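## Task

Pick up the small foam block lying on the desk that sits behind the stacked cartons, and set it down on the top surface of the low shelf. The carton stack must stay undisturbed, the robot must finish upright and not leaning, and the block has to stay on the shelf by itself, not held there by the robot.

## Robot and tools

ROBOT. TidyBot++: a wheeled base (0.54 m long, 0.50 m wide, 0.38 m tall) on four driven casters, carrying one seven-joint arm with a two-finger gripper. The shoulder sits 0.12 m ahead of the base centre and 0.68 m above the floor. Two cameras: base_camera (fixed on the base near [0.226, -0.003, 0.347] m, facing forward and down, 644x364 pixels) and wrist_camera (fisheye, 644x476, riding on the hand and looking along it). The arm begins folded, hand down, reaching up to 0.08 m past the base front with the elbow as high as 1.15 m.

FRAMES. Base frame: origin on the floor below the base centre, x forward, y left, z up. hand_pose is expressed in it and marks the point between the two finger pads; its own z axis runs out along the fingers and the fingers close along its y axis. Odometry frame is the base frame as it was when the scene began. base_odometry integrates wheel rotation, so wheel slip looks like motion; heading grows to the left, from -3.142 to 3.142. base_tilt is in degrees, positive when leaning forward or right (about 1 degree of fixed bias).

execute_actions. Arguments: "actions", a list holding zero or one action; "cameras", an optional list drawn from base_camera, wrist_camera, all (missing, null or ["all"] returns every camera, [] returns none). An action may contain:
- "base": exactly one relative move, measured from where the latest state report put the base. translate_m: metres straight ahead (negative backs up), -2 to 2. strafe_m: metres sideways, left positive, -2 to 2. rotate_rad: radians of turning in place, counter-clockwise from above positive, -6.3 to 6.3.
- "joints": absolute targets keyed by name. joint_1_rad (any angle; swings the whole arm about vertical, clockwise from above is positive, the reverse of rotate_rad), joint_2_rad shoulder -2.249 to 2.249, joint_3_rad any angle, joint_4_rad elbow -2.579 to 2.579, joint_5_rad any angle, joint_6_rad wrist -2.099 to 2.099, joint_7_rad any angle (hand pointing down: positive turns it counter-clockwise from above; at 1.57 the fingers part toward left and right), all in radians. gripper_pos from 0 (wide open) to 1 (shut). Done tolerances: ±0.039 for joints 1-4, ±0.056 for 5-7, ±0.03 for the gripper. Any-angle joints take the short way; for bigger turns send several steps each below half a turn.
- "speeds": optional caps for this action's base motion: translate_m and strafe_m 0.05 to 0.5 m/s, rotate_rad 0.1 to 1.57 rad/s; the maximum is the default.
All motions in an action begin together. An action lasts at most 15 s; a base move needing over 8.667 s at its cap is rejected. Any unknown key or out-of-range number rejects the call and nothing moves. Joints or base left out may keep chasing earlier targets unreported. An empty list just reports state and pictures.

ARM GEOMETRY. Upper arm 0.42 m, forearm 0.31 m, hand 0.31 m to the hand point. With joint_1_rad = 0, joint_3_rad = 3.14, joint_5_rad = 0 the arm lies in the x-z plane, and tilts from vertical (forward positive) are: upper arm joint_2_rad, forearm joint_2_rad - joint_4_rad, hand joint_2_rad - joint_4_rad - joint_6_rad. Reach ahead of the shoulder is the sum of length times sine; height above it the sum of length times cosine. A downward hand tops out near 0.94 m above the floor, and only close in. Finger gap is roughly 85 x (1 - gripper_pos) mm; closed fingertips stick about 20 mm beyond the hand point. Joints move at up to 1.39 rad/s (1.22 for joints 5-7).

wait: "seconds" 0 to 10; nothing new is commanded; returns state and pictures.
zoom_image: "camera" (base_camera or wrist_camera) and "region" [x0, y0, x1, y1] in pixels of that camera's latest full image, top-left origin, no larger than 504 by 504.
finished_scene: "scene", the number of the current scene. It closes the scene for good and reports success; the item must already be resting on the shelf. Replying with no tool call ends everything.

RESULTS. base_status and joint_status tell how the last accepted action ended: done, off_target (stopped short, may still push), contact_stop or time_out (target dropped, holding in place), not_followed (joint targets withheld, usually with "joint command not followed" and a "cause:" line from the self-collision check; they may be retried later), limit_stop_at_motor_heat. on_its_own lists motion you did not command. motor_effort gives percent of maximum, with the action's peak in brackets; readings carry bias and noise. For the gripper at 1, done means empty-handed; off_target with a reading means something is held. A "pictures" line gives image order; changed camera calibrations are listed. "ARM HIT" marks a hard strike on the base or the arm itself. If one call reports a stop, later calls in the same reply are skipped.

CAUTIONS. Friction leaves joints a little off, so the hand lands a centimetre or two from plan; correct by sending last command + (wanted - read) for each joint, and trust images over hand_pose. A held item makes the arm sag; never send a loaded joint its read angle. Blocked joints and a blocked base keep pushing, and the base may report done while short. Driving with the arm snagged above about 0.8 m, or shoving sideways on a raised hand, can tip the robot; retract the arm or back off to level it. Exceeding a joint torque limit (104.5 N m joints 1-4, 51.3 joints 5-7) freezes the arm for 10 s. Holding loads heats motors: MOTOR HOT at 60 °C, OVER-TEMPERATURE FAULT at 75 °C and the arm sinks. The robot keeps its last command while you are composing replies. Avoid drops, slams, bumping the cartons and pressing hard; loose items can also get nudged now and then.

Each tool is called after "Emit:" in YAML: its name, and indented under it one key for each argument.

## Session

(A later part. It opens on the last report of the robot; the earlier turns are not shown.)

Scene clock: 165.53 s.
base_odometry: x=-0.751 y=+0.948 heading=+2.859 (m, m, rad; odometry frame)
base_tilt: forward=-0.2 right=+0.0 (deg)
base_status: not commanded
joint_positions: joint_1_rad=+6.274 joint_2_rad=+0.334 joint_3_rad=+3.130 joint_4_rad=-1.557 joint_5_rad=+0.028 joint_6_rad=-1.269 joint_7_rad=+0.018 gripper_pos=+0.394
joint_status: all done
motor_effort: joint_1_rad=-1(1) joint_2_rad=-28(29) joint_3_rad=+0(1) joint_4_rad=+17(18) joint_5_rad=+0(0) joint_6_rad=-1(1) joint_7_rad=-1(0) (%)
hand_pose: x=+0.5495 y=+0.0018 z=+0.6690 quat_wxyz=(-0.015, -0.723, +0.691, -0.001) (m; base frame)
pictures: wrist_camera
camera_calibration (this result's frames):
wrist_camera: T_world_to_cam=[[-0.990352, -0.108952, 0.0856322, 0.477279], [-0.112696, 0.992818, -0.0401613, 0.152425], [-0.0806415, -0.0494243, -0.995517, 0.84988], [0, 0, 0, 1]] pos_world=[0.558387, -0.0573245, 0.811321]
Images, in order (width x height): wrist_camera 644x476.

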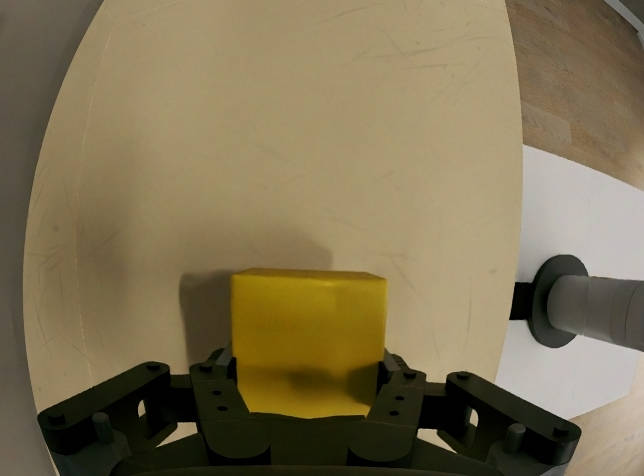

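Emit:
execute_actions:
  actions:
    - {"joints":{"joint_4_rad":-1.635,"joint_6_rad":-1.16}}
  cameras: ["wrist_camera"]

Scene clock: 170.90 s.
base_odometry: x=-0.751 y=+0.948 heading=+2.859 (m, m, rad; odometry frame)
base_tilt: forward=-0.3 right=+0.0 (deg)
base_status: not commanded
joint_positions: joint_1_rad=+6.274 joint_2_rad=+0.334 joint_3_rad=+3.130 joint_4_rad=-1.620 joint_5_rad=+0.028 joint_6_rad=-1.189 joint_7_rad=+0.018 gripper_pos=+0.394
joint_status: all done
motor_effort: joint_1_rad=-1(1) joint_2_rad=-28(28) joint_3_rad=+0(1) joint_4_rad=+17(19) joint_5_rad=-1(0) joint_6_rad=-1(1) joint_7_rad=-1(0) (%)
hand_pose: x=+0.5481 y=+0.0021 z=+0.6504 quat_wxyz=(-0.008, -0.724, +0.690, -0.007) (m; base frame)
pictures: wrist_camera
camera_calibration (this result's frames):
wrist_camera: T_world_to_cam=[[-0.991469, -0.111041, 0.0682595, 0.489444], [-0.113996, 0.992634, -0.0410252, 0.152522], [-0.0632012, -0.0484565, -0.996824, 0.822535], [0, 0, 0, 1]] pos_world=[0.554641, -0.0571924, 0.79277]
Images, in order (width x height): wrist_camera 644x476.

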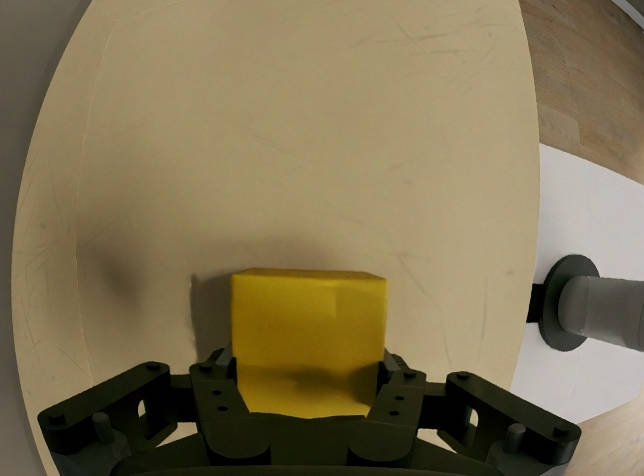

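Emit:
execute_actions:
  actions:
    - {"joints":{"joint_4_rad":-1.68,"joint_6_rad":-1.115}}
  cameras: ["wrist_camera"]

Scene clock: 193.73 s.
base_odometry: x=-0.751 y=+0.948 heading=+2.859 (m, m, rad; odometry frame)
base_tilt: forward=-0.3 right=+0.0 (deg)
base_status: not commanded
joint_positions: joint_1_rad=+6.274 joint_2_rad=+0.325 joint_3_rad=+3.130 joint_4_rad=-1.647 joint_5_rad=+0.028 joint_6_rad=-1.152 joint_7_rad=+0.018 gripper_pos=+0.394
joint_status: all done
motor_effort: joint_1_rad=-2(2) joint_2_rad=-21(28) joint_3_rad=-1(1) joint_4_rad=+13(17) joint_5_rad=-1(1) joint_6_rad=+1(2) joint_7_rad=-1(1) (%)
hand_pose: x=+0.5479 y=+0.0022 z=+0.6464 quat_wxyz=(-0.002, -0.724, +0.690, -0.014) (m; base frame)
pictures: wrist_camera
camera_calibration (this result's frames):
wrist_camera: T_world_to_cam=[[-0.99244, -0.111966, 0.0502549, 0.50173], [-0.114128, 0.992559, -0.0424445, 0.153184], [-0.0451287, -0.0478592, -0.997834, 0.809308], [0, 0, 0, 1]] pos_world=[0.551943, -0.0571352, 0.788843]
Images, in order (width x height): wrist_camera 644x476.

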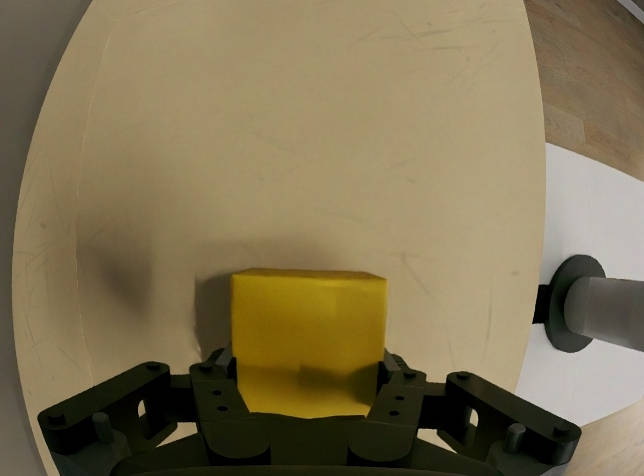

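Contact.

Emit:
execute_actions:
  actions:
    - {"joints":{"gripper_pos":0,"joint_4_rad":-1.64}}
  cameras: []

Emit:
execute_actions:
  actions:
    - {"joints":{"joint_4_rad":-1.4,"joint_6_rad":-1.4}}
  cameras: ["wrist_camera"]

Emit:
finished_scene:
  scene: 1

Scene clock: 205.30 s.
base_odometry: x=-0.751 y=+0.948 heading=+2.859 (m, m, rad; odometry frame)
base_tilt: forward=-0.3 right=+0.0 (deg)
base_status: not commanded
joint_positions: joint_1_rad=+6.274 joint_2_rad=+0.328 joint_3_rad=+3.130 joint_4_rad=-1.646 joint_5_rad=+0.028 joint_6_rad=-1.145 joint_7_rad=+0.018 gripper_pos=+0.000
joint_status: all done
motor_effort: joint_1_rad=-1(2) joint_2_rad=-28(28) joint_3_rad=-1(1) joint_4_rad=+17(19) joint_5_rad=-1(1) joint_6_rad=+0(3) joint_7_rad=-1(0) (%)
hand_pose: x=+0.5507 y=+0.0023 z=+0.6455 quat_wxyz=(+0.000, -0.724, +0.690, -0.016) (m; base frame)
pictures: none
No camera images: the call's "cameras" was empty. Leave "cameras" out to get every camera's image.

Scene clock: 206.57 s.
base_odometry: x=-0.751 y=+0.948 heading=+2.859 (m, m, rad; odometry frame)
base_tilt: forward=-0.2 right=+0.0 (deg)
base_status: not commanded
joint_positions: joint_1_rad=+6.274 joint_2_rad=+0.328 joint_3_rad=+3.130 joint_4_rad=-1.419 joint_5_rad=+0.028 joint_6_rad=-1.372 joint_7_rad=+0.018 gripper_pos=+0.000
joint_status: all done
motor_effort: joint_1_rad=-1(0) joint_2_rad=-29(28) joint_3_rad=+0(0) joint_4_rad=+18(19) joint_5_rad=-1(1) joint_6_rad=+0(1) joint_7_rad=-1(0) (%)
hand_pose: x=+0.5711 y=+0.0019 z=+0.7137 quat_wxyz=(+0.000, -0.722, +0.692, -0.016) (m; base frame)
pictures: wrist_camera
camera_calibration (this result's frames):
wrist_camera: T_world_to_cam=[[-0.99335, -0.106086, 0.044737, 0.525725], [-0.108074, 0.99314, -0.0446495, 0.15716], [-0.0396934, -0.0491876, -0.998001, 0.874505], [0, 0, 0, 1]] pos_world=[0.573926, -0.057295, 0.856255]
Images, in order (width x height): wrist_camera 644x476.

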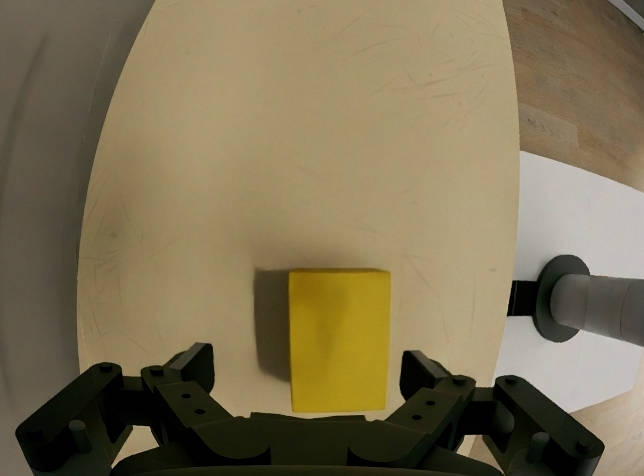

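The scene is finished: the task was done.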